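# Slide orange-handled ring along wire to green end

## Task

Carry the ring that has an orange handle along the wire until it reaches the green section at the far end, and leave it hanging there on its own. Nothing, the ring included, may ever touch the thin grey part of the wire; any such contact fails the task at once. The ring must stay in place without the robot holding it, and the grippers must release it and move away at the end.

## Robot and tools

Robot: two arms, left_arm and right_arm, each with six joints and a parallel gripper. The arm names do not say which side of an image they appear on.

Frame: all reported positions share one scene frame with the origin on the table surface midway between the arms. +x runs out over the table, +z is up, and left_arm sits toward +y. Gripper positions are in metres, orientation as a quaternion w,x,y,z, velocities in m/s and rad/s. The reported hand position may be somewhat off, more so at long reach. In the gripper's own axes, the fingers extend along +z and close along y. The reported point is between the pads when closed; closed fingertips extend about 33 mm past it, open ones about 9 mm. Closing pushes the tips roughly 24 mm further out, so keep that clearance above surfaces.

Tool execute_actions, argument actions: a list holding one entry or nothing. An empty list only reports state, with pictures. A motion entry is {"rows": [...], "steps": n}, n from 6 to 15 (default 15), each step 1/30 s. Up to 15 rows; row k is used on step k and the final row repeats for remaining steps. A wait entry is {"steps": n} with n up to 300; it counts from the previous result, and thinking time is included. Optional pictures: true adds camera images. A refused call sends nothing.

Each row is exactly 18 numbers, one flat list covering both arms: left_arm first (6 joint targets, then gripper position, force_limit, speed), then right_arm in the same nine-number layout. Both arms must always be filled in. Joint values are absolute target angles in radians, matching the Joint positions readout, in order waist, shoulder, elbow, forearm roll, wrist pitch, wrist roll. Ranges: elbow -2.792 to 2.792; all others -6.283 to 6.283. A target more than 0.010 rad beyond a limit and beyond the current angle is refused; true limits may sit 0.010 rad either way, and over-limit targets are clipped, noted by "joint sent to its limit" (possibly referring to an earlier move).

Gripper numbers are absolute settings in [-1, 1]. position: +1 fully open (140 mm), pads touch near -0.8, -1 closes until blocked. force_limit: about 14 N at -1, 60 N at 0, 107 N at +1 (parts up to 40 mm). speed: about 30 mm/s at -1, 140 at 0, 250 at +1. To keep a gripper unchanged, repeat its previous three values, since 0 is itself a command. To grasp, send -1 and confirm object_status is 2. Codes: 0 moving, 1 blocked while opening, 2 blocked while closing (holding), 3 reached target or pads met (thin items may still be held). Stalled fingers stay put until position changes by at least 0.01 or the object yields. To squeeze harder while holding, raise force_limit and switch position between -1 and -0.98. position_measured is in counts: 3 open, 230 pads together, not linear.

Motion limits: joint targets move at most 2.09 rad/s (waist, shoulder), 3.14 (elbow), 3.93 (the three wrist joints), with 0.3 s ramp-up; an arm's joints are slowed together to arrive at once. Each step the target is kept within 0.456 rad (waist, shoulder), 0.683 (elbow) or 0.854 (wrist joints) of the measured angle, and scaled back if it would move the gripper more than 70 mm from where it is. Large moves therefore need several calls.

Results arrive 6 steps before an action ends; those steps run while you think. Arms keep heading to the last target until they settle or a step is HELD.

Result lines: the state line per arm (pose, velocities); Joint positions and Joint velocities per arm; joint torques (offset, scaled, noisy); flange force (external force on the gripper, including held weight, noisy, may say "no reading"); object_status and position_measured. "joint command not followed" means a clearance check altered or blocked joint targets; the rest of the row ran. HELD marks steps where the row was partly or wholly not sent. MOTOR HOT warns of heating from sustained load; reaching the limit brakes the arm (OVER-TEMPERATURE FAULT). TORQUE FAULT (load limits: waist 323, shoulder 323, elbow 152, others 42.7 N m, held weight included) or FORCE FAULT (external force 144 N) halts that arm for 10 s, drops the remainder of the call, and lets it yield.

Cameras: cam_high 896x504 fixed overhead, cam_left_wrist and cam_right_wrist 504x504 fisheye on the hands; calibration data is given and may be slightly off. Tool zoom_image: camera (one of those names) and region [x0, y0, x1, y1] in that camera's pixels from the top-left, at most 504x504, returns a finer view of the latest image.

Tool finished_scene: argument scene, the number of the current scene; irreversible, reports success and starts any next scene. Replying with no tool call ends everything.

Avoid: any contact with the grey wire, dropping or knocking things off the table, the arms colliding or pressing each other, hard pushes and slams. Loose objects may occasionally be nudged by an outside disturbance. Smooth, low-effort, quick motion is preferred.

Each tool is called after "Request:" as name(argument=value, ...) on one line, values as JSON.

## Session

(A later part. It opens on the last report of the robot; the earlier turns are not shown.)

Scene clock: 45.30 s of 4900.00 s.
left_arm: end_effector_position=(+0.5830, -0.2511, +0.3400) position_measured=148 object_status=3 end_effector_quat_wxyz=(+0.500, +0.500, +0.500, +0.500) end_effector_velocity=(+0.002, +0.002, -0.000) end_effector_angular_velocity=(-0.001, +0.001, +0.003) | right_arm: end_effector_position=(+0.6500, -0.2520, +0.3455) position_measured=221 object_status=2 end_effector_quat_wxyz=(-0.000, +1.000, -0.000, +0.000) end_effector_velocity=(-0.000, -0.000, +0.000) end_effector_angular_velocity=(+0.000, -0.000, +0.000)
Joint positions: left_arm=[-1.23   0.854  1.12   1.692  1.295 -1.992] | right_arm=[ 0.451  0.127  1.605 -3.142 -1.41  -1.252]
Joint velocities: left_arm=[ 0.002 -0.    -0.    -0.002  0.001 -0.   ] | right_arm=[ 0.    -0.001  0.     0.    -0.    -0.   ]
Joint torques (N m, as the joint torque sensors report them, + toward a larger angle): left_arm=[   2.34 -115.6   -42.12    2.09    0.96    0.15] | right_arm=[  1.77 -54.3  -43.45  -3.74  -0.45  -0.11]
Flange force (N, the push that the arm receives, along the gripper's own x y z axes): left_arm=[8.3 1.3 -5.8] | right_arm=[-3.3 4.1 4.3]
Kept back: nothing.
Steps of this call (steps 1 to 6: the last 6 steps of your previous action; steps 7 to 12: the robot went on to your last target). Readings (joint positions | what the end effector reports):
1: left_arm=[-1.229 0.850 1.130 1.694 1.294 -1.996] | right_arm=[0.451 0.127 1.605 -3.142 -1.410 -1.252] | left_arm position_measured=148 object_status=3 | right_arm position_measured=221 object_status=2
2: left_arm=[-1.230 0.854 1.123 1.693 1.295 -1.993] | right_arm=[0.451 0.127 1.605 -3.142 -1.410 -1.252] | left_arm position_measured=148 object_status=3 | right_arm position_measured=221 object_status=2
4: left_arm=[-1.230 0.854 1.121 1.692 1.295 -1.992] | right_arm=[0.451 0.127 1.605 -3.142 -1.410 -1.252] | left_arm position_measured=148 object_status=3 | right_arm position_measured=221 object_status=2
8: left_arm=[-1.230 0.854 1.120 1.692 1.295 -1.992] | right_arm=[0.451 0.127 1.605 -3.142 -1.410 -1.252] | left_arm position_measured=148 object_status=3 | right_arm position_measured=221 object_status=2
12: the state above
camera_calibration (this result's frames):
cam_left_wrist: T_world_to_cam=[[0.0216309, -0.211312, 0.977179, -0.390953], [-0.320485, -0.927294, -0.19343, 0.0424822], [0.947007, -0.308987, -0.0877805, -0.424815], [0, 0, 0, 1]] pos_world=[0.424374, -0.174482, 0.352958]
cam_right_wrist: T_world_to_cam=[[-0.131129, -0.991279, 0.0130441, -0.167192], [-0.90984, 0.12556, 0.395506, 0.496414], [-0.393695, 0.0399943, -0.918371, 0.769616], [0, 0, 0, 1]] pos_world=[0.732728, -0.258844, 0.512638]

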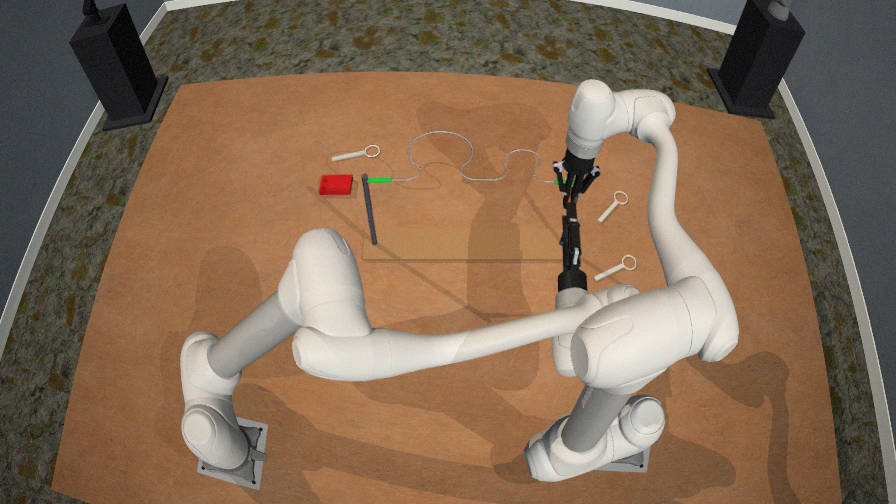

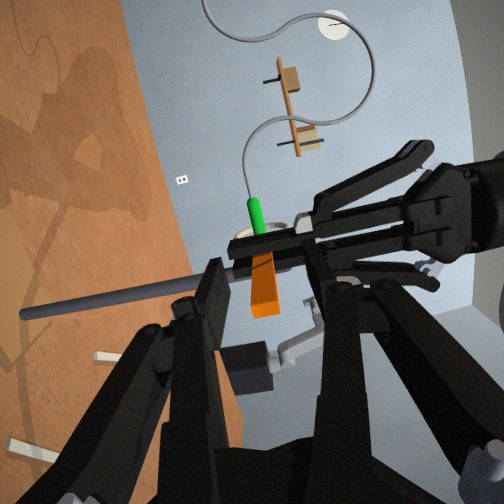

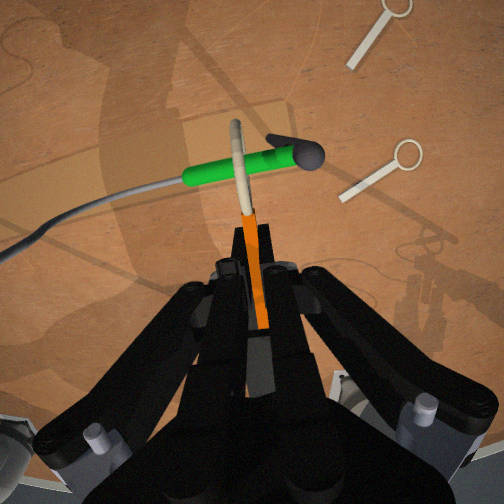

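Request:
execute_actions(actions=[{"rows": [[-1.2303,0.8583,1.1154,1.6915,1.2953,-1.9905,-1,0,-0.6,0.4506,0.1266,1.605,-3.1416,-1.4099,-1.2519,-1,-0.3,-0.8]], "steps": 15}])

Request:
execute_actions(actions=[{"steps": 18}], pictures=true)

Scene clock: 47.03 s of 4900.00 s.
left_arm: end_effector_position=(+0.5832, -0.2530, +0.3386) position_measured=178 object_status=0 end_effector_quat_wxyz=(+0.500, +0.500, +0.500, +0.500) end_effector_velocity=(+0.000, +0.001, +0.000) end_effector_angular_velocity=(+0.002, -0.003, +0.002) | right_arm: end_effector_position=(+0.6500, -0.2520, +0.3455) position_measured=221 object_status=2 end_effector_quat_wxyz=(-0.000, +1.000, -0.000, +0.000) end_effector_velocity=(-0.000, -0.000, -0.000) end_effector_angular_velocity=(-0.000, +0.001, -0.000)
Joint positions: left_arm=[-1.23   0.858  1.115  1.692  1.295 -1.991] | right_arm=[ 0.451  0.127  1.605 -3.142 -1.41  -1.252]
Joint velocities: left_arm=[ 0.     0.001 -0.     0.002  0.004  0.   ] | right_arm=[-0.     0.     0.001  0.     0.    -0.   ]
Joint torques (N m, as the joint torque sensors report them, + toward a larger angle): left_arm=[   2.59 -114.76  -42.04    2.11    1.01    0.25] | right_arm=[  1.3  -54.2  -43.55  -3.89  -0.48  -0.16]
Flange force (N, the push that the arm receives, along the gripper's own x y z axes): left_arm=[9.9 1.8 -6.2] | right_arm=[-3.6 3.3 4.7]
Steps of this call (steps 1 to 30: the robot went on to your last target; steps 31 to 43: nothing new was sent; steps 44 to 52: the first 9 steps of this action). Readings (joint positions | what the end effector reports):
44: left_arm=[-1.230 0.854 1.120 1.692 1.295 -1.991] | right_arm=[0.451 0.127 1.605 -3.142 -1.410 -1.252] | left_arm position_measured=148 object_status=0 | right_arm position_measured=221 object_status=2
45: left_arm=[-1.230 0.856 1.118 1.692 1.295 -1.991] | right_arm=[0.451 0.127 1.605 -3.142 -1.410 -1.252] | left_arm position_measured=150 object_status=0 | right_arm position_measured=221 object_status=2
47: left_arm=[-1.230 0.858 1.116 1.692 1.295 -1.991] | right_arm=[0.451 0.127 1.605 -3.142 -1.410 -1.252] | left_arm position_measured=158 object_status=0 | right_arm position_measured=221 object_status=2
51: left_arm=[-1.230 0.858 1.115 1.692 1.295 -1.991] | right_arm=[0.451 0.127 1.605 -3.142 -1.410 -1.252] | left_arm position_measured=174 object_status=0 | right_arm position_measured=221 object_status=2
52: the state above

Scene clock: 47.63 s of 4900.00 s.
left_arm: end_effector_position=(+0.5831, -0.2530, +0.3386) position_measured=212 object_status=2 end_effector_quat_wxyz=(+0.500, +0.500, +0.500, +0.500) end_effector_velocity=(+0.001, +0.000, +0.001) end_effector_angular_velocity=(+0.001, -0.002, -0.000) | right_arm: end_effector_position=(+0.6500, -0.2520, +0.3455) position_measured=221 object_status=2 end_effector_quat_wxyz=(-0.000, +1.000, -0.000, +0.000) end_effector_velocity=(+0.000, +0.000, +0.000) end_effector_angular_velocity=(+0.000, -0.000, +0.000)
Joint positions: left_arm=[-1.23   0.858  1.115  1.691  1.295 -1.99 ] | right_arm=[ 0.451  0.127  1.605 -3.142 -1.41  -1.252]
Joint velocities: left_arm=[ 0.001 -0.    -0.     0.002 -0.     0.001] | right_arm=[ 0.  0. -0.  0.  0. -0.]
Joint torques (N m, as the joint torque sensors report them, + toward a larger angle): left_arm=[   2.63 -114.02  -41.39    2.09    0.79    0.23] | right_arm=[  2.18 -54.86 -43.32  -3.35  -1.08  -0.1 ]
Flange force (N, the push that the arm receives, along the gripper's own x y z axes): left_arm=[9.6 3.4 -6.0] | right_arm=[-1.8 4.2 5.4]
Kept back: nothing.
Steps of this call (steps 1 to 6: the last 6 steps of your previous action; steps 7 to 15: the robot went on to your last target; steps 16 to 18: nothing new was sent). Readings (joint positions | what the end effector reports):
1: left_arm=[-1.230 0.858 1.115 1.692 1.295 -1.991] | right_arm=[0.451 0.127 1.605 -3.142 -1.410 -1.252] | left_arm position_measured=182 object_status=0 | right_arm position_measured=221 object_status=2
2: left_arm=[-1.230 0.858 1.115 1.691 1.295 -1.991] | right_arm=[0.451 0.127 1.605 -3.142 -1.410 -1.252] | left_arm position_measured=186 object_status=0 | right_arm position_measured=221 object_status=2
4: left_arm=[-1.230 0.858 1.115 1.691 1.295 -1.990] | right_arm=[0.451 0.127 1.605 -3.142 -1.410 -1.252] | left_arm position_measured=194 object_status=0 | right_arm position_measured=221 object_status=2
8: left_arm=[-1.230 0.858 1.115 1.691 1.295 -1.990] | right_arm=[0.451 0.127 1.605 -3.142 -1.410 -1.252] | left_arm position_measured=210 object_status=0 | right_arm position_measured=221 object_status=2
18: the state above
All arms were judged still, so your last target was given up. Only a new action makes them travel on or press farther. Fingers that are still opening or closing keep moving.
camera_calibration (this result's frames):
cam_left_wrist: T_world_to_cam=[[0.0217156, -0.211176, 0.977207, -0.390041], [-0.32046, -0.927335, -0.193277, 0.0403682], [0.947013, -0.308958, -0.0878109, -0.425562], [0, 0, 0, 1]] pos_world=[0.424419, -0.176413, 0.351584]
cam_right_wrist: T_world_to_cam=[[-0.131129, -0.99128, 0.0130234, -0.167178], [-0.909858, 0.125554, 0.395467, 0.49645], [-0.393653, 0.0400078, -0.918388, 0.769603], [0, 0, 0, 1]] pos_world=[0.732734, -0.258842, 0.512642]

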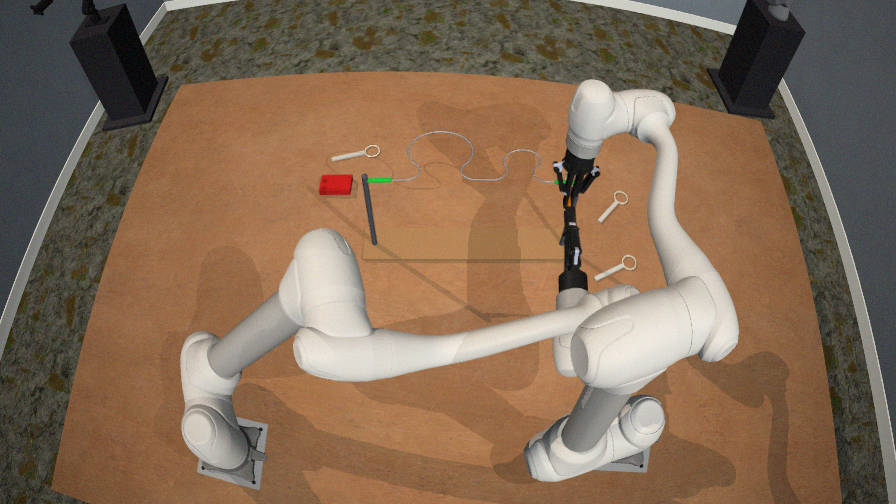

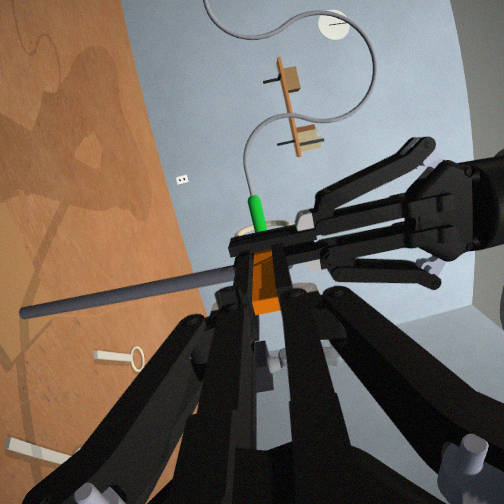

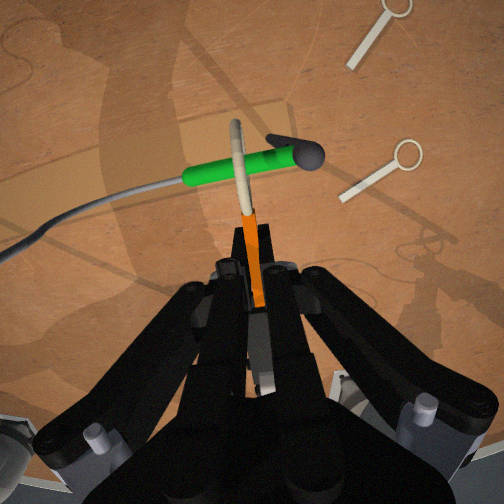

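Request:
execute_actions(actions=[{"rows": [[-1.2303,0.8583,1.1154,1.6915,1.2953,-1.9905,-1,0,-0.6,0.4506,0.1266,1.605,-3.1416,-1.4099,-1.2519,-0.5,-0.3,0]], "steps": 8}])

Request:
execute_actions(actions=[{"rows": [[-1.2303,0.8583,1.1154,1.6915,1.2953,-1.9905,-1,0,-0.6,0.4506,0.1152,1.4304,-3.1416,-1.596,-1.2519,-0.5,-0.3,0]], "steps": 10}])

Request:
execute_actions(actions=[{"rows": [[-1.2303,0.8583,1.1154,1.6915,1.2953,-1.9905,-1,0,-0.6,0.4701,0.3591,0.688,-3.1416,-2.0945,-0.6,-0.5,-0.3,0]], "steps": 15}])

Request:
execute_actions(actions=[{"rows": [[-1.2303,0.8583,1.1154,1.6915,1.2953,-1.9905,-1,0,-0.6,0.4701,0.3591,0.688,-3.1416,-2.0945,0.2734,1,-0.3,0.5]], "steps": 15}])

Request:
execute_actions(actions=[{"steps": 15}], pictures=true)

Scene clock: 49.13 s of 4900.00 s.
left_arm: end_effector_position=(+0.5831, -0.2530, +0.3386) position_measured=212 object_status=2 end_effector_quat_wxyz=(+0.500, +0.500, +0.500, +0.500) end_effector_velocity=(-0.000, -0.000, +0.000) end_effector_angular_velocity=(-0.001, +0.001, -0.001) | right_arm: end_effector_position=(+0.6500, -0.2520, +0.3455) position_measured=221 object_status=0 end_effector_quat_wxyz=(-0.000, +1.000, -0.000, +0.000) end_effector_velocity=(-0.000, -0.000, +0.001) end_effector_angular_velocity=(-0.000, +0.001, +0.000)
Joint positions: left_arm=[-1.23   0.858  1.115  1.691  1.295 -1.99 ] | right_arm=[ 0.451  0.127  1.605 -3.142 -1.41  -1.252]
Joint velocities: left_arm=[-0.    -0.     0.    -0.    -0.001 -0.   ] | right_arm=[ 0.    -0.    -0.001 -0.    -0.002  0.   ]
Joint torques (N m, as the joint torque sensors report them, + toward a larger angle): left_arm=[   3.76 -112.35  -41.28    2.01    0.95    0.23] | right_arm=[  2.1  -54.07 -43.67  -3.49  -0.93  -0.14]
Flange force (N, the push that the arm receives, along the gripper's own x y z axes): left_arm=[11.1 3.9 -8.1] | right_arm=[-4.1 4.8 5.1]
Steps of this call (steps 1 to 43: nothing new was sent; steps 44 to 45: the first 2 steps of this action). Readings (joint positions | what the end effector reports):
44: left_arm=[-1.230 0.858 1.115 1.691 1.295 -1.990] | right_arm=[0.451 0.127 1.605 -3.142 -1.410 -1.252] | left_arm position_measured=212 object_status=2 | right_arm position_measured=221 object_status=0
45: the state above

Scene clock: 49.47 s of 4900.00 s.
left_arm: end_effector_position=(+0.5831, -0.2531, +0.3386) position_measured=212 object_status=2 end_effector_quat_wxyz=(+0.500, +0.500, +0.500, +0.500) end_effector_velocity=(+0.001, +0.000, -0.002) end_effector_angular_velocity=(+0.001, +0.001, +0.001) | right_arm: end_effector_position=(+0.6517, -0.2514, +0.3765) position_measured=192 object_status=0 end_effector_quat_wxyz=(+0.000, +1.000, -0.000, -0.001) end_effector_velocity=(+0.027, +0.009, +0.594) end_effector_angular_velocity=(+0.008, -0.023, +0.000)
Joint positions: left_arm=[-1.23   0.858  1.115  1.691  1.295 -1.99 ] | right_arm=[ 0.451  0.124  1.553 -3.141 -1.467 -1.252]
Joint velocities: left_arm=[ 0.001  0.001  0.    -0.001 -0.001  0.   ] | right_arm=[-0.    -0.067 -0.992 -0.    -1.035 -0.   ]
Joint torques (N m, as the joint torque sensors report them, + toward a larger angle): left_arm=[   2.03 -115.74  -42.1     2.24    1.02    0.21] | right_arm=[  2.14 -83.16 -66.53  -5.89  -0.34  -0.15]
Flange force (N, the push that the arm receives, along the gripper's own x y z axes): left_arm=[8.4 1.0 -5.4] | right_arm=[-3.3 4.1 3.3]
Steps of this call (steps 1 to 6: the last 6 steps of your previous action; steps 7 to 10: the first 4 steps of this action). Readings (joint positions | what the end effector reports):
7: left_arm=[-1.230 0.858 1.115 1.691 1.295 -1.990] | right_arm=[0.451 0.127 1.605 -3.142 -1.410 -1.252] | left_arm position_measured=212 object_status=2 | right_arm position_measured=192 object_status=0
8: left_arm=[-1.230 0.858 1.115 1.691 1.295 -1.990] | right_arm=[0.451 0.126 1.600 -3.141 -1.417 -1.252] | left_arm position_measured=212 object_status=2 | right_arm position_measured=192 object_status=0
10: the state above

Scene clock: 49.97 s of 4900.00 s.
left_arm: end_effector_position=(+0.5831, -0.2531, +0.3386) position_measured=212 object_status=2 end_effector_quat_wxyz=(+0.500, +0.500, +0.500, +0.500) end_effector_velocity=(+0.000, +0.000, +0.000) end_effector_angular_velocity=(+0.000, -0.001, +0.000) | right_arm: end_effector_position=(+0.6879, -0.2344, +0.5398) position_measured=192 object_status=3 end_effector_quat_wxyz=(+0.002, +0.993, -0.117, -0.003) end_effector_velocity=(+0.145, +0.072, +0.419) end_effector_angular_velocity=(-0.001, -0.023, -1.069)
Joint positions: left_arm=[-1.23   0.858  1.115  1.691  1.295 -1.99 ] | right_arm=[ 0.458  0.206  1.162 -3.142 -1.781 -1.01 ]
Joint velocities: left_arm=[ 0.     0.     0.     0.001  0.001 -0.   ] | right_arm=[ 0.033  0.414 -1.276 -0.    -0.84   1.102]
Joint torques (N m, as the joint torque sensors report them, + toward a larger angle): left_arm=[   2.64 -116.09  -42.29    2.27    1.19    0.28] | right_arm=[  0.88 -62.96 -44.98  -3.86  -0.39  -0.52]
Flange force (N, the push that the arm receives, along the gripper's own x y z axes): left_arm=[8.5 0.9 -5.8] | right_arm=[-4.9 4.2 8.1]
Steps of this call (steps 1 to 6: the last 6 steps of your previous action; steps 7 to 15: the first 9 steps of this action). Readings (joint positions | what the end effector reports):
7: left_arm=[-1.230 0.858 1.115 1.691 1.295 -1.990] | right_arm=[0.451 0.115 1.431 -3.142 -1.596 -1.252] | left_arm position_measured=212 object_status=2 | right_arm position_measured=192 object_status=3
8: left_arm=[-1.230 0.858 1.115 1.691 1.295 -1.990] | right_arm=[0.451 0.118 1.424 -3.142 -1.601 -1.245] | left_arm position_measured=212 object_status=2 | right_arm position_measured=192 object_status=3
10: left_arm=[-1.230 0.858 1.115 1.691 1.295 -1.990] | right_arm=[0.452 0.135 1.376 -3.142 -1.637 -1.200] | left_arm position_measured=212 object_status=2 | right_arm position_measured=192 object_status=3
14: left_arm=[-1.230 0.858 1.115 1.691 1.295 -1.990] | right_arm=[0.457 0.192 1.204 -3.142 -1.753 -1.047] | left_arm position_measured=212 object_status=2 | right_arm position_measured=192 object_status=3
15: the state above

Scene clock: 50.47 s of 4900.00 s.
left_arm: end_effector_position=(+0.5831, -0.2531, +0.3386) position_measured=212 object_status=2 end_effector_quat_wxyz=(+0.500, +0.500, +0.500, +0.500) end_effector_velocity=(+0.001, +0.001, +0.001) end_effector_angular_velocity=(-0.000, -0.001, +0.002) | right_arm: end_effector_position=(+0.7069, -0.2237, +0.6115) position_measured=113 object_status=0 end_effector_quat_wxyz=(+0.001, +0.977, -0.211, -0.001) end_effector_velocity=(+0.001, -0.000, +0.000) end_effector_angular_velocity=(-0.000, -0.001, -0.001)
Joint positions: left_arm=[-1.23   0.858  1.115  1.691  1.295 -1.99 ] | right_arm=[ 0.464  0.279  0.934 -3.142 -1.931 -0.814]
Joint velocities: left_arm=[ 0.001 -0.     0.     0.     0.001  0.   ] | right_arm=[-0.     0.001 -0.002 -0.001 -0.     0.   ]
Joint torques (N m, as the joint torque sensors report them, + toward a larger angle): left_arm=[   2.11 -116.05  -41.67    2.2     1.12    0.17] | right_arm=[  1.73 -67.49 -40.89  -3.52  -0.47  -0.16]
Flange force (N, the push that the arm receives, along the gripper's own x y z axes): left_arm=[7.0 1.6 -4.5] | right_arm=[-2.0 5.4 6.5]
Kept back: nothing.
A step of this action was HELD (marked below), so the last 6 steps of it were dropped. An arm can still carry out its HELD step.
Steps of this call (steps 1 to 6: the last 6 steps of your previous action; steps 7 to 15: the first 9 steps of this action). Readings (joint positions | what the end effector reports):
6: left_arm=[-1.230 0.858 1.115 1.691 1.295 -1.990] | right_arm=[0.464 0.281 0.927 -3.142 -1.932 -0.811] | left_arm position_measured=212 object_status=2 | right_arm position_measured=192 object_status=3 HELD
7: left_arm=[-1.230 0.858 1.115 1.691 1.295 -1.990] | right_arm=[0.464 0.279 0.935 -3.142 -1.932 -0.814] | left_arm position_measured=212 object_status=2 | right_arm position_measured=192 object_status=0 HELD
8: left_arm=[-1.230 0.858 1.115 1.691 1.295 -1.990] | right_arm=[0.464 0.280 0.937 -3.141 -1.931 -0.814] | left_arm position_measured=212 object_status=2 | right_arm position_measured=187 object_status=0 HELD
9: left_arm=[-1.230 0.858 1.115 1.691 1.295 -1.990] | right_arm=[0.464 0.279 0.936 -3.141 -1.931 -0.814] | left_arm position_measured=212 object_status=2 | right_arm position_measured=176 object_status=0 HELD
10: left_arm=[-1.230 0.858 1.115 1.691 1.295 -1.990] | right_arm=[0.464 0.279 0.935 -3.141 -1.931 -0.814] | left_arm position_measured=212 object_status=2 | right_arm position_measured=166 object_status=0 HELD
11: left_arm=[-1.230 0.858 1.115 1.691 1.295 -1.990] | right_arm=[0.464 0.279 0.935 -3.141 -1.931 -0.814] | left_arm position_measured=212 object_status=2 | right_arm position_measured=155 object_status=0 HELD
12: left_arm=[-1.230 0.858 1.115 1.691 1.295 -1.990] | right_arm=[0.464 0.279 0.934 -3.141 -1.931 -0.814] | left_arm position_measured=212 object_status=2 | right_arm position_measured=145 object_status=0 HELD
13: left_arm=[-1.230 0.858 1.115 1.691 1.295 -1.990] | right_arm=[0.464 0.279 0.934 -3.142 -1.931 -0.814] | left_arm position_measured=212 object_status=2 | right_arm position_measured=134 object_status=0 HELD
14: left_arm=[-1.230 0.858 1.115 1.691 1.295 -1.990] | right_arm=[0.464 0.279 0.934 -3.142 -1.931 -0.814] | left_arm position_measured=212 object_status=2 | right_arm position_measured=124 object_status=0 HELD
15: the state above HELD
joint command not followed: on one or more control steps a check withheld the commanded joint targets of the right arm, and it was not sent them on those steps. On the call's last step the targets were still withheld.
cause: the commanded joint targets would bring a part of the robot too close to another arm (a part of this arm just beyond joint 2 (shoulder) and a part of the other arm just beyond its joint 4 (forearm roll)); next, command targets that bring no part of the robot closer to that arm.

Scene clock: 50.97 s of 4900.00 s.
left_arm: end_effector_position=(+0.5831, -0.2531, +0.3386) position_measured=212 object_status=2 end_effector_quat_wxyz=(+0.500, +0.500, +0.500, +0.500) end_effector_velocity=(-0.001, -0.001, +0.000) end_effector_angular_velocity=(-0.000, -0.001, -0.002) | right_arm: end_effector_position=(+0.7069, -0.2237, +0.6114) position_measured=3 object_status=0 end_effector_quat_wxyz=(+0.001, +0.977, -0.211, -0.002) end_effector_velocity=(-0.000, +0.000, +0.001) end_effector_angular_velocity=(+0.001, -0.001, +0.000)
Joint positions: left_arm=[-1.23   0.858  1.115  1.691  1.295 -1.99 ] | right_arm=[ 0.464  0.279  0.934 -3.142 -1.932 -0.813]
Joint velocities: left_arm=[-0.001 -0.     0.     0.001 -0.001 -0.   ] | right_arm=[ 0.    -0.    -0.001  0.     0.     0.   ]
Joint torques (N m, as the joint torque sensors report them, + toward a larger angle): left_arm=[   1.91 -115.93  -42.19    2.29    1.08    0.1 ] | right_arm=[  2.07 -67.05 -40.87  -3.52  -0.43  -0.22]
Flange force (N, the push that the arm receives, along the gripper's own x y z axes): left_arm=[8.3 1.6 -5.8] | right_arm=[-2.4 6.3 6.4]
Kept back: nothing.
Steps of this call (steps 1 to 15: nothing new was sent). Readings (joint positions | what the end effector reports):
1: left_arm=[-1.230 0.858 1.115 1.691 1.295 -1.990] | right_arm=[0.464 0.279 0.934 -3.142 -1.932 -0.814] | left_arm position_measured=212 object_status=2 | right_arm position_measured=103 object_status=0
2: left_arm=[-1.230 0.858 1.115 1.691 1.295 -1.990] | right_arm=[0.464 0.279 0.934 -3.142 -1.932 -0.814] | left_arm position_measured=212 object_status=2 | right_arm position_measured=92 object_status=0
4: left_arm=[-1.230 0.858 1.115 1.691 1.295 -1.990] | right_arm=[0.464 0.279 0.934 -3.142 -1.932 -0.813] | left_arm position_measured=212 object_status=2 | right_arm position_measured=71 object_status=0
8: left_arm=[-1.230 0.858 1.115 1.691 1.295 -1.990] | right_arm=[0.464 0.279 0.934 -3.142 -1.932 -0.813] | left_arm position_measured=212 object_status=2 | right_arm position_measured=29 object_status=0
15: the state above
camera_calibration (this result's frames):
cam_left_wrist: T_world_to_cam=[[0.0217296, -0.211203, 0.977201, -0.390031], [-0.320489, -0.927321, -0.193296, 0.0403843], [0.947003, -0.308982, -0.0878386, -0.425556], [0, 0, 0, 1]] pos_world=[0.424421, -0.176416, 0.351564]
cam_right_wrist: T_world_to_cam=[[-0.528629, -0.848703, 0.0159595, 0.175972], [-0.775449, 0.490478, 0.397629, 0.424771], [-0.345297, 0.197823, -0.917407, 1.03557], [0, 0, 0, 1]] pos_world=[0.779993, -0.263852, 0.778331]

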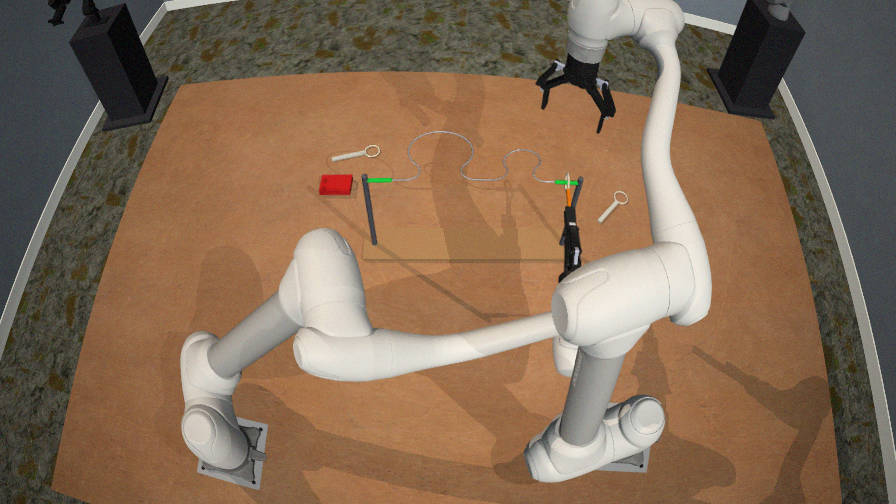

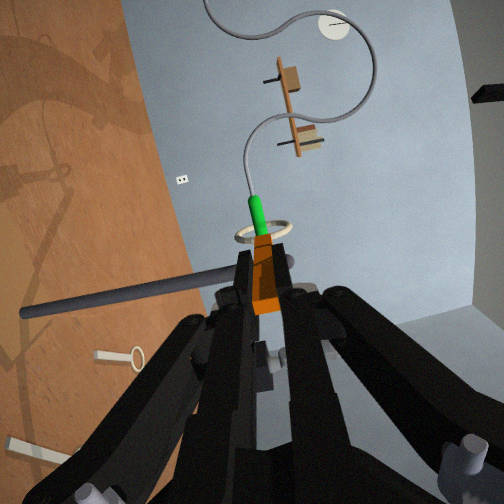

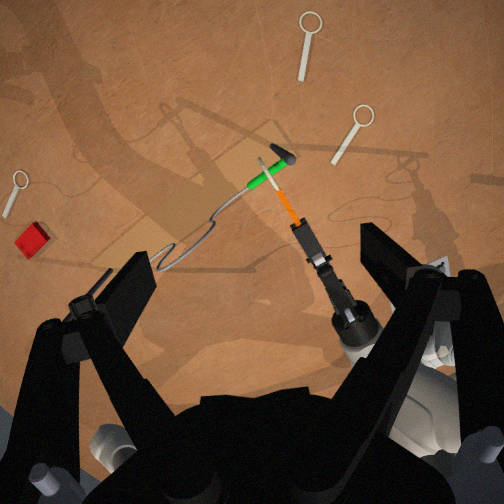

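Request:
zoom_image(camera="cam_high", region=[535, 160, 605, 220])

Request:
zoom_image(camera="cam_left_wrist", region=[210, 170, 320, 280])

Region (535, 160, 605, 220) of cam_high's 896x504 image, scaled by 7.200, with more detail than that image has; it fills the top 432 rows of this view, and the rest is white.

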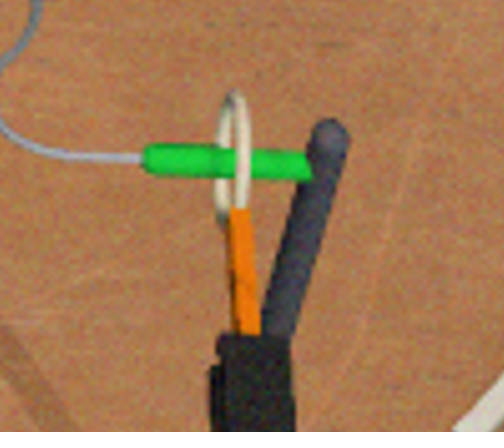

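Region (210, 170, 320, 280) of cam_left_wrist's 504x504 image, scaled by 4.582, with more detail than that image has.

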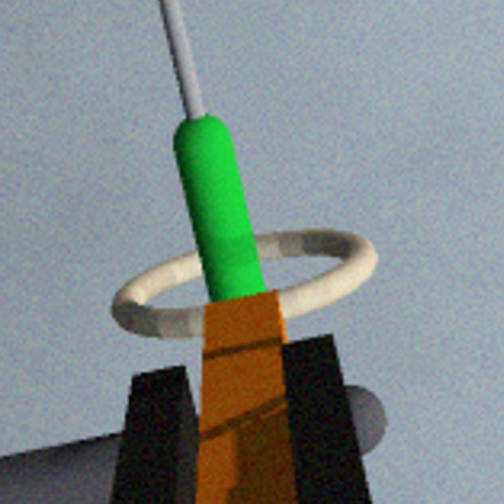

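Request:
execute_actions(actions=[{"rows": [[-1.2303,0.8583,1.1154,1.6915,1.2953,-1.9905,-1,0,-0.6,0.464,-0.25,0.934,-3.1416,-1.7,-1.3,1,-0.3,0.5]], "steps": 15}])

Scene clock: 54.83 s of 4900.00 s.
left_arm: end_effector_position=(+0.5831, -0.2531, +0.3386) position_measured=212 object_status=2 end_effector_quat_wxyz=(+0.500, +0.500, +0.500, +0.500) end_effector_velocity=(+0.001, +0.000, -0.001) end_effector_angular_velocity=(+0.000, +0.001, +0.000) | right_arm: end_effector_position=(+0.7042, -0.2246, +0.6182) position_measured=3 object_status=3 end_effector_quat_wxyz=(-0.003, +0.979, -0.206, +0.005) end_effector_velocity=(-0.022, -0.008, +0.055) end_effector_angular_velocity=(+0.038, -0.112, +0.083)
Joint positions: left_arm=[-1.23   0.858  1.115  1.691  1.295 -1.99 ] | right_arm=[ 0.464  0.27   0.934 -3.142 -1.927 -0.824]
Joint velocities: left_arm=[ 0.001  0.     0.    -0.001 -0.001 -0.   ] | right_arm=[ 0.    -0.079 -0.    -0.     0.039 -0.083]
Joint torques (N m, as the joint torque sensors report them, + toward a larger angle): left_arm=[   1.2  -116.16  -41.93    2.26    1.17    0.2 ] | right_arm=[  2.32 -70.39 -42.78  -3.84  -0.41   0.05]
Flange force (N, the push that the arm receives, along the gripper's own x y z axes): left_arm=[7.8 1.1 -3.6] | right_arm=[-4.0 8.4 8.0]
Steps of this call (steps 1 to 90: nothing new was sent; then 0.57 s passed at rest; steps 91 to 99: the first 9 steps of this action). Readings (joint positions | what the end effector reports):
91: left_arm=[-1.230 0.858 1.115 1.691 1.295 -1.990] | right_arm=[0.464 0.279 0.934 -3.142 -1.932 -0.813] | left_arm position_measured=212 object_status=2 | right_arm position_measured=3 object_status=3
92: left_arm=[-1.230 0.858 1.115 1.691 1.295 -1.990] | right_arm=[0.464 0.279 0.934 -3.142 -1.932 -0.813] | left_arm position_measured=212 object_status=2 | right_arm position_measured=3 object_status=3
94: left_arm=[-1.230 0.858 1.115 1.691 1.295 -1.990] | right_arm=[0.464 0.278 0.934 -3.142 -1.931 -0.814] | left_arm position_measured=212 object_status=2 | right_arm position_measured=3 object_status=3
98: left_arm=[-1.230 0.858 1.115 1.691 1.295 -1.990] | right_arm=[0.464 0.272 0.934 -3.142 -1.928 -0.821] | left_arm position_measured=212 object_status=2 | right_arm position_measured=3 object_status=3
99: the state above

Request:
execute_actions(actions=[{"rows": [[-1.2303,0.8599,1.1164,1.6922,1.2959,-1.993,-1,0,-0.6,0.464,-0.25,0.934,-3.1416,-1.7,-1.3,1,-0.3,0.5],[-1.2296,0.8555,1.1247,1.6936,1.2958,-1.9972,-1,0,-0.6,0.464,-0.25,0.934,-3.1416,-1.7,-1.3,1,-0.3,0.5],[-1.2281,0.8467,1.1413,1.6965,1.2955,-2.0054,-1,0,-0.6,0.464,-0.25,0.934,-3.1416,-1.7,-1.3,1,-0.3,0.5],[-1.2266,0.838,1.1579,1.6994,1.2953,-2.0137,-1,0,-0.6,0.464,-0.25,0.934,-3.1416,-1.7,-1.3,1,-0.3,0.5],[-1.2252,0.8292,1.1745,1.7022,1.295,-2.0219,-1,0,-0.6,0.464,-0.25,0.934,-3.1416,-1.7,-1.3,1,-0.3,0.5],[-1.2237,0.8204,1.191,1.7051,1.2948,-2.0302,-1,0,-0.6,0.464,-0.25,0.934,-3.1416,-1.7,-1.3,1,-0.3,0.5],[-1.2223,0.8117,1.2076,1.708,1.2945,-2.0384,-1,0,-0.6,0.464,-0.25,0.934,-3.1416,-1.7,-1.3,1,-0.3,0.5],[-1.2208,0.8029,1.2242,1.7109,1.2943,-2.0467,-1,0,-0.6,0.464,-0.25,0.934,-3.1416,-1.7,-1.3,1,-0.3,0.5],[-1.2194,0.7942,1.2408,1.7138,1.294,-2.055,-1,0,-0.6,0.464,-0.25,0.934,-3.1416,-1.7,-1.3,1,-0.3,0.5],[-1.2179,0.7854,1.2574,1.7166,1.2938,-2.0632,-1,0,-0.6,0.464,-0.25,0.934,-3.1416,-1.7,-1.3,1,-0.3,0.5],[-1.2164,0.7767,1.274,1.7195,1.2935,-2.0715,-1,0,-0.6,0.464,-0.25,0.934,-3.1416,-1.7,-1.3,1,-0.3,0.5],[-1.2157,0.7723,1.2823,1.721,1.2934,-2.0756,-1,0,-0.6,0.464,-0.25,0.934,-3.1416,-1.7,-1.3,1,-0.3,0.5]], "steps": 13}])

Request:
execute_actions(actions=[{"steps": 12}], pictures=true)

Scene clock: 58.00 s of 4900.00 s.
left_arm: end_effector_position=(+0.5823, -0.2353, +0.3368) position_measured=212 object_status=2 end_effector_quat_wxyz=(+0.500, +0.500, +0.500, +0.500) end_effector_velocity=(-0.008, +0.159, +0.005) end_effector_angular_velocity=(-0.002, -0.004, +0.007) | right_arm: end_effector_position=(+0.4561, -0.3100, +0.9449) position_measured=3 object_status=3 end_effector_quat_wxyz=(-0.110, +0.929, +0.029, +0.353) end_effector_velocity=(+0.000, +0.000, -0.001) end_effector_angular_velocity=(-0.000, +0.001, -0.000)
Joint positions: left_arm=[-1.226  0.832  1.168  1.701  1.295 -2.019] | right_arm=[ 0.464 -0.25   0.934 -3.142 -1.7   -1.3  ]
Joint velocities: left_arm=[ 0.041 -0.243  0.455  0.079 -0.001 -0.226] | right_arm=[ 0.     0.     0.001 -0.    -0.     0.   ]
Joint torques (N m, as the joint torque sensors report them, + toward a larger angle): left_arm=[   1.36 -113.01  -41.23    1.88    1.3     0.42] | right_arm=[  1.46  -4.17 -29.6   -2.14   1.42  -0.2 ]
Flange force (N, the push that the arm receives, along the gripper's own x y z axes): left_arm=[13.6 3.9 -5.0] | right_arm=[0.0 4.6 3.9]
Steps of this call (steps 1 to 6: the last 6 steps of your previous action; steps 7 to 88: the robot went on to your last target; steps 89 to 95: the first 7 steps of this action). Readings (joint positions | what the end effector reports):
89: left_arm=[-1.230 0.858 1.115 1.692 1.295 -1.991] | right_arm=[0.464 -0.250 0.934 -3.142 -1.700 -1.300] | left_arm position_measured=212 object_status=2 | right_arm position_measured=3 object_status=3
90: left_arm=[-1.230 0.859 1.116 1.692 1.295 -1.992] | right_arm=[0.464 -0.250 0.934 -3.142 -1.700 -1.300] | left_arm position_measured=212 object_status=2 | right_arm position_measured=3 object_status=3
92: left_arm=[-1.229 0.854 1.128 1.694 1.295 -1.999] | right_arm=[0.464 -0.250 0.934 -3.142 -1.700 -1.300] | left_arm position_measured=212 object_status=2 | right_arm position_measured=3 object_status=3
95: the state above

Scene clock: 58.40 s of 4900.00 s.
left_arm: end_effector_position=(+0.5793, -0.1950, +0.3366) position_measured=212 object_status=2 end_effector_quat_wxyz=(+0.500, +0.500, +0.500, +0.500) end_effector_velocity=(-0.000, +0.000, -0.001) end_effector_angular_velocity=(+0.002, +0.000, -0.002) | right_arm: end_effector_position=(+0.4561, -0.3100, +0.9449) position_measured=3 object_status=3 end_effector_quat_wxyz=(-0.110, +0.929, +0.029, +0.353) end_effector_velocity=(-0.000, -0.000, +0.001) end_effector_angular_velocity=(+0.000, -0.001, +0.000)
Joint positions: left_arm=[-1.216  0.772  1.282  1.721  1.293 -2.076] | right_arm=[ 0.464 -0.25   0.934 -3.142 -1.7   -1.3  ]
Joint velocities: left_arm=[ 0.    -0.     0.002  0.001 -0.001 -0.001] | right_arm=[-0.    -0.    -0.001  0.    -0.    -0.   ]
Joint torques (N m, as the joint torque sensors report them, + toward a larger angle): left_arm=[   1.66 -108.52  -40.14    2.01    1.33    0.45] | right_arm=[  1.38  -4.5  -29.51  -2.28   1.42  -0.1 ]
Flange force (N, the push that the arm receives, along the gripper's own x y z axes): left_arm=[5.6 1.8 -3.8] | right_arm=[0.1 4.8 2.9]
Kept back: nothing.
Steps of this call (steps 1 to 6: the last 6 steps of your previous action; steps 7 to 12: the robot went on to your last target). Readings (joint positions | what the end effector reports):
1: left_arm=[-1.224 0.824 1.184 1.704 1.295 -2.027] | right_arm=[0.464 -0.250 0.934 -3.142 -1.700 -1.300] | left_arm position_measured=212 object_status=2 | right_arm position_measured=3 object_status=3
2: left_arm=[-1.223 0.816 1.200 1.707 1.295 -2.035] | right_arm=[0.464 -0.250 0.934 -3.142 -1.700 -1.300] | left_arm position_measured=212 object_status=2 | right_arm position_measured=3 object_status=3
4: left_arm=[-1.220 0.798 1.233 1.712 1.294 -2.051] | right_arm=[0.464 -0.250 0.934 -3.142 -1.700 -1.300] | left_arm position_measured=212 object_status=2 | right_arm position_measured=3 object_status=3
8: left_arm=[-1.216 0.773 1.280 1.721 1.293 -2.074] | right_arm=[0.464 -0.250 0.934 -3.142 -1.700 -1.300] | left_arm position_measured=212 object_status=2 | right_arm position_measured=3 object_status=3
12: the state above
camera_calibration (this result's frames):
cam_left_wrist: T_world_to_cam=[[0.0216955, -0.21129, 0.977183, -0.37568], [-0.320279, -0.92737, -0.193409, 0.0925141], [0.947075, -0.308775, -0.0877916, -0.404252], [0, 0, 0, 1]] pos_world=[0.420638, -0.118406, 0.349511]
cam_right_wrist: T_world_to_cam=[[0.022798, -0.965468, -0.259523, -0.0625263], [-0.954798, 0.0559305, -0.291945, 0.738735], [0.296379, 0.254448, -0.920552, 0.999835], [0, 0, 0, 1]] pos_world=[0.410438, -0.356091, 1.11984]

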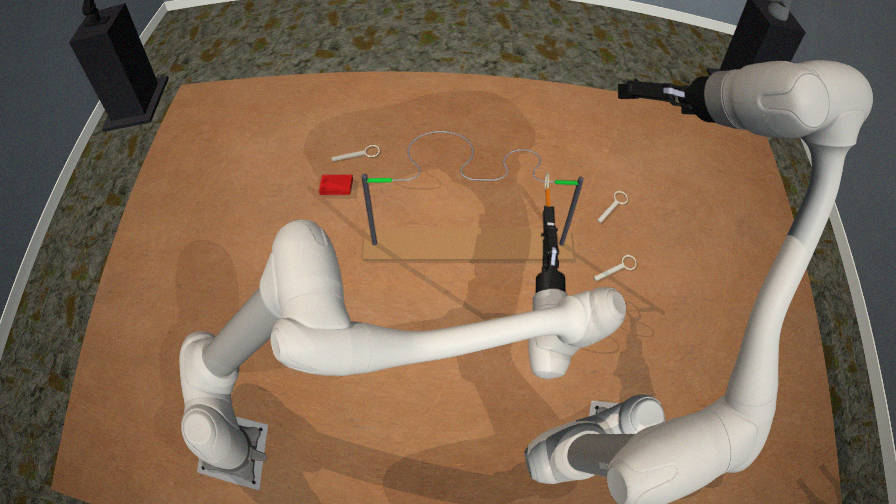

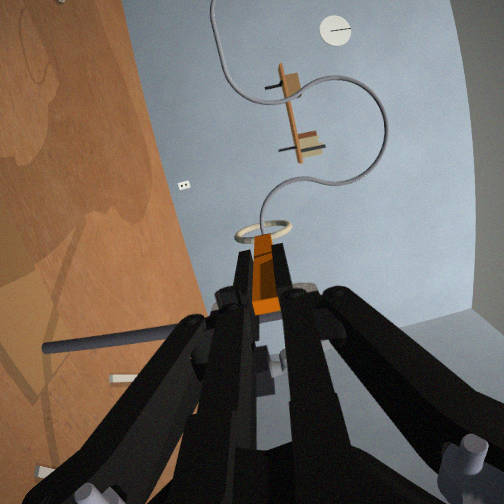

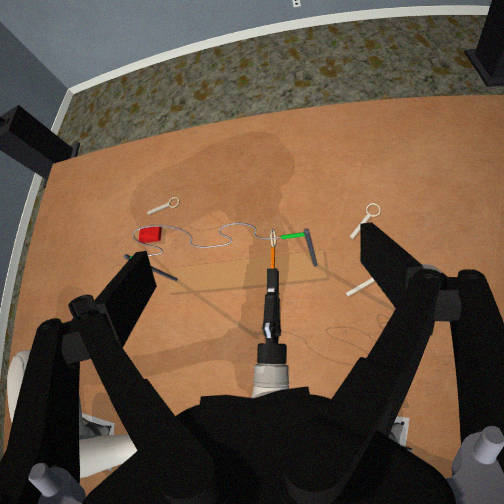

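Request:
execute_actions(actions=[])

Scene clock: 59.77 s of 4900.00 s.
left_arm: end_effector_position=(+0.5793, -0.1950, +0.3366) position_measured=212 object_status=2 end_effector_quat_wxyz=(+0.500, +0.500, +0.500, +0.500) end_effector_velocity=(-0.000, -0.000, +0.000) end_effector_angular_velocity=(-0.000, -0.000, -0.000) | right_arm: end_effector_position=(+0.4561, -0.3100, +0.9449) position_measured=3 object_status=3 end_effector_quat_wxyz=(-0.110, +0.929, +0.029, +0.353) end_effector_velocity=(-0.000, -0.000, -0.000) end_effector_angular_velocity=(-0.000, -0.000, -0.000)
Joint positions: left_arm=[-1.216  0.772  1.282  1.721  1.293 -2.076] | right_arm=[ 0.464 -0.25   0.934 -3.142 -1.7   -1.3  ]
Joint velocities: left_arm=[-0. -0.  0.  0.  0. -0.] | right_arm=[-0.    -0.001  0.001 -0.     0.    -0.   ]
Joint torques (N m, as the joint torque sensors report them, + toward a larger angle): left_arm=[   1.48 -108.9   -41.1     2.14    1.37    0.22] | right_arm=[  2.28  -3.38 -29.78  -2.17   1.3   -0.07]
Flange force (N, the push that the arm receives, along the gripper's own x y z axes): left_arm=[7.4 1.4 -4.5] | right_arm=[-1.4 9.9 4.6]
Kept back: nothing.
Steps of this call (steps 1 to 30: the robot went on to your last target; steps 31 to 41: nothing new was sent). Readings (joint positions | what the end effector reports):
1: left_arm=[-1.216 0.772 1.282 1.721 1.293 -2.076] | right_arm=[0.464 -0.250 0.934 -3.142 -1.700 -1.300] | left_arm position_measured=212 object_status=2 | right_arm position_measured=3 object_status=3
2: left_arm=[-1.216 0.772 1.282 1.721 1.293 -2.076] | right_arm=[0.464 -0.250 0.934 -3.142 -1.700 -1.300] | left_arm position_measured=212 object_status=2 | right_arm position_measured=3 object_status=3
4: left_arm=[-1.216 0.772 1.282 1.721 1.293 -2.076] | right_arm=[0.464 -0.250 0.934 -3.142 -1.700 -1.300] | left_arm position_measured=212 object_status=2 | right_arm position_measured=3 object_status=3
8: left_arm=[-1.216 0.772 1.282 1.721 1.293 -2.076] | right_arm=[0.464 -0.250 0.934 -3.142 -1.700 -1.300] | left_arm position_measured=212 object_status=2 | right_arm position_measured=3 object_status=3
41: the state above
All arms were judged still, so your last target was given up. Only a new action makes them travel on or press farther. Fingers that are still opening or closing keep moving.
camera_calibration (this result's frames):
cam_left_wrist: T_world_to_cam=[[0.0216955, -0.211265, 0.977188, -0.375702], [-0.320273, -0.927377, -0.193385, 0.0925516], [0.947077, -0.308771, -0.0877825, -0.404232], [0, 0, 0, 1]] pos_world=[0.420631, -0.118358, 0.349545]
cam_right_wrist: T_world_to_cam=[[0.022758, -0.965474, -0.259503, -0.0625466], [-0.954794, 0.0559658, -0.291954, 0.738759], [0.296397, 0.254416, -0.920555, 0.999822], [0, 0, 0, 1]] pos_world=[0.410441, -0.356103, 1.11984]

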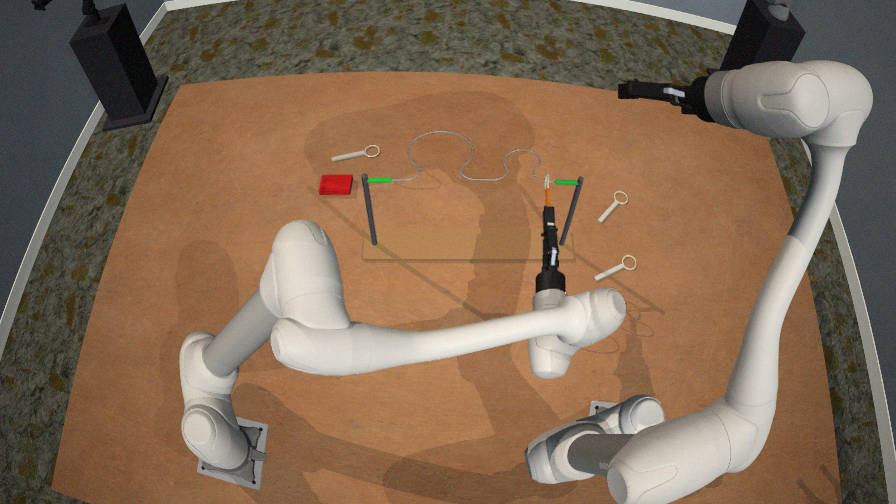

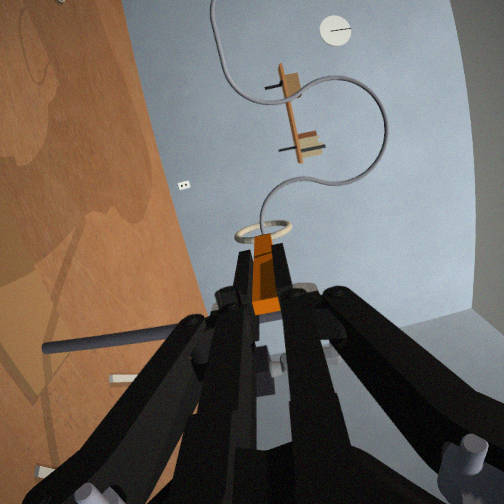

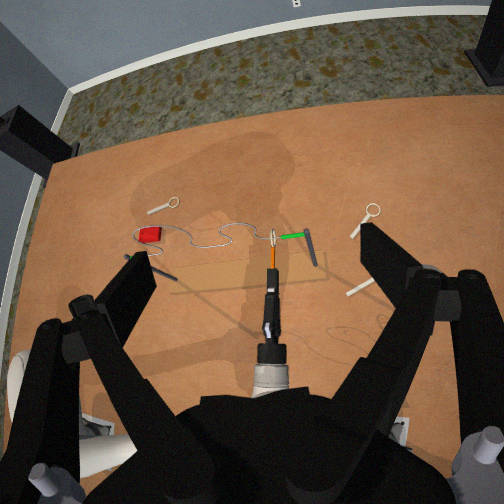

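Request:
zoom_image(camera="cam_left_wrist", region=[200, 50, 410, 260])

Region (200, 50, 410, 260) of cam_left_wrist's 504x504 image, scaled by 2.400, with more detail than that image has.

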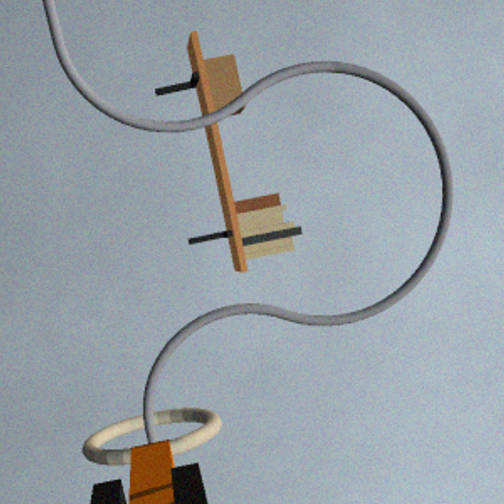

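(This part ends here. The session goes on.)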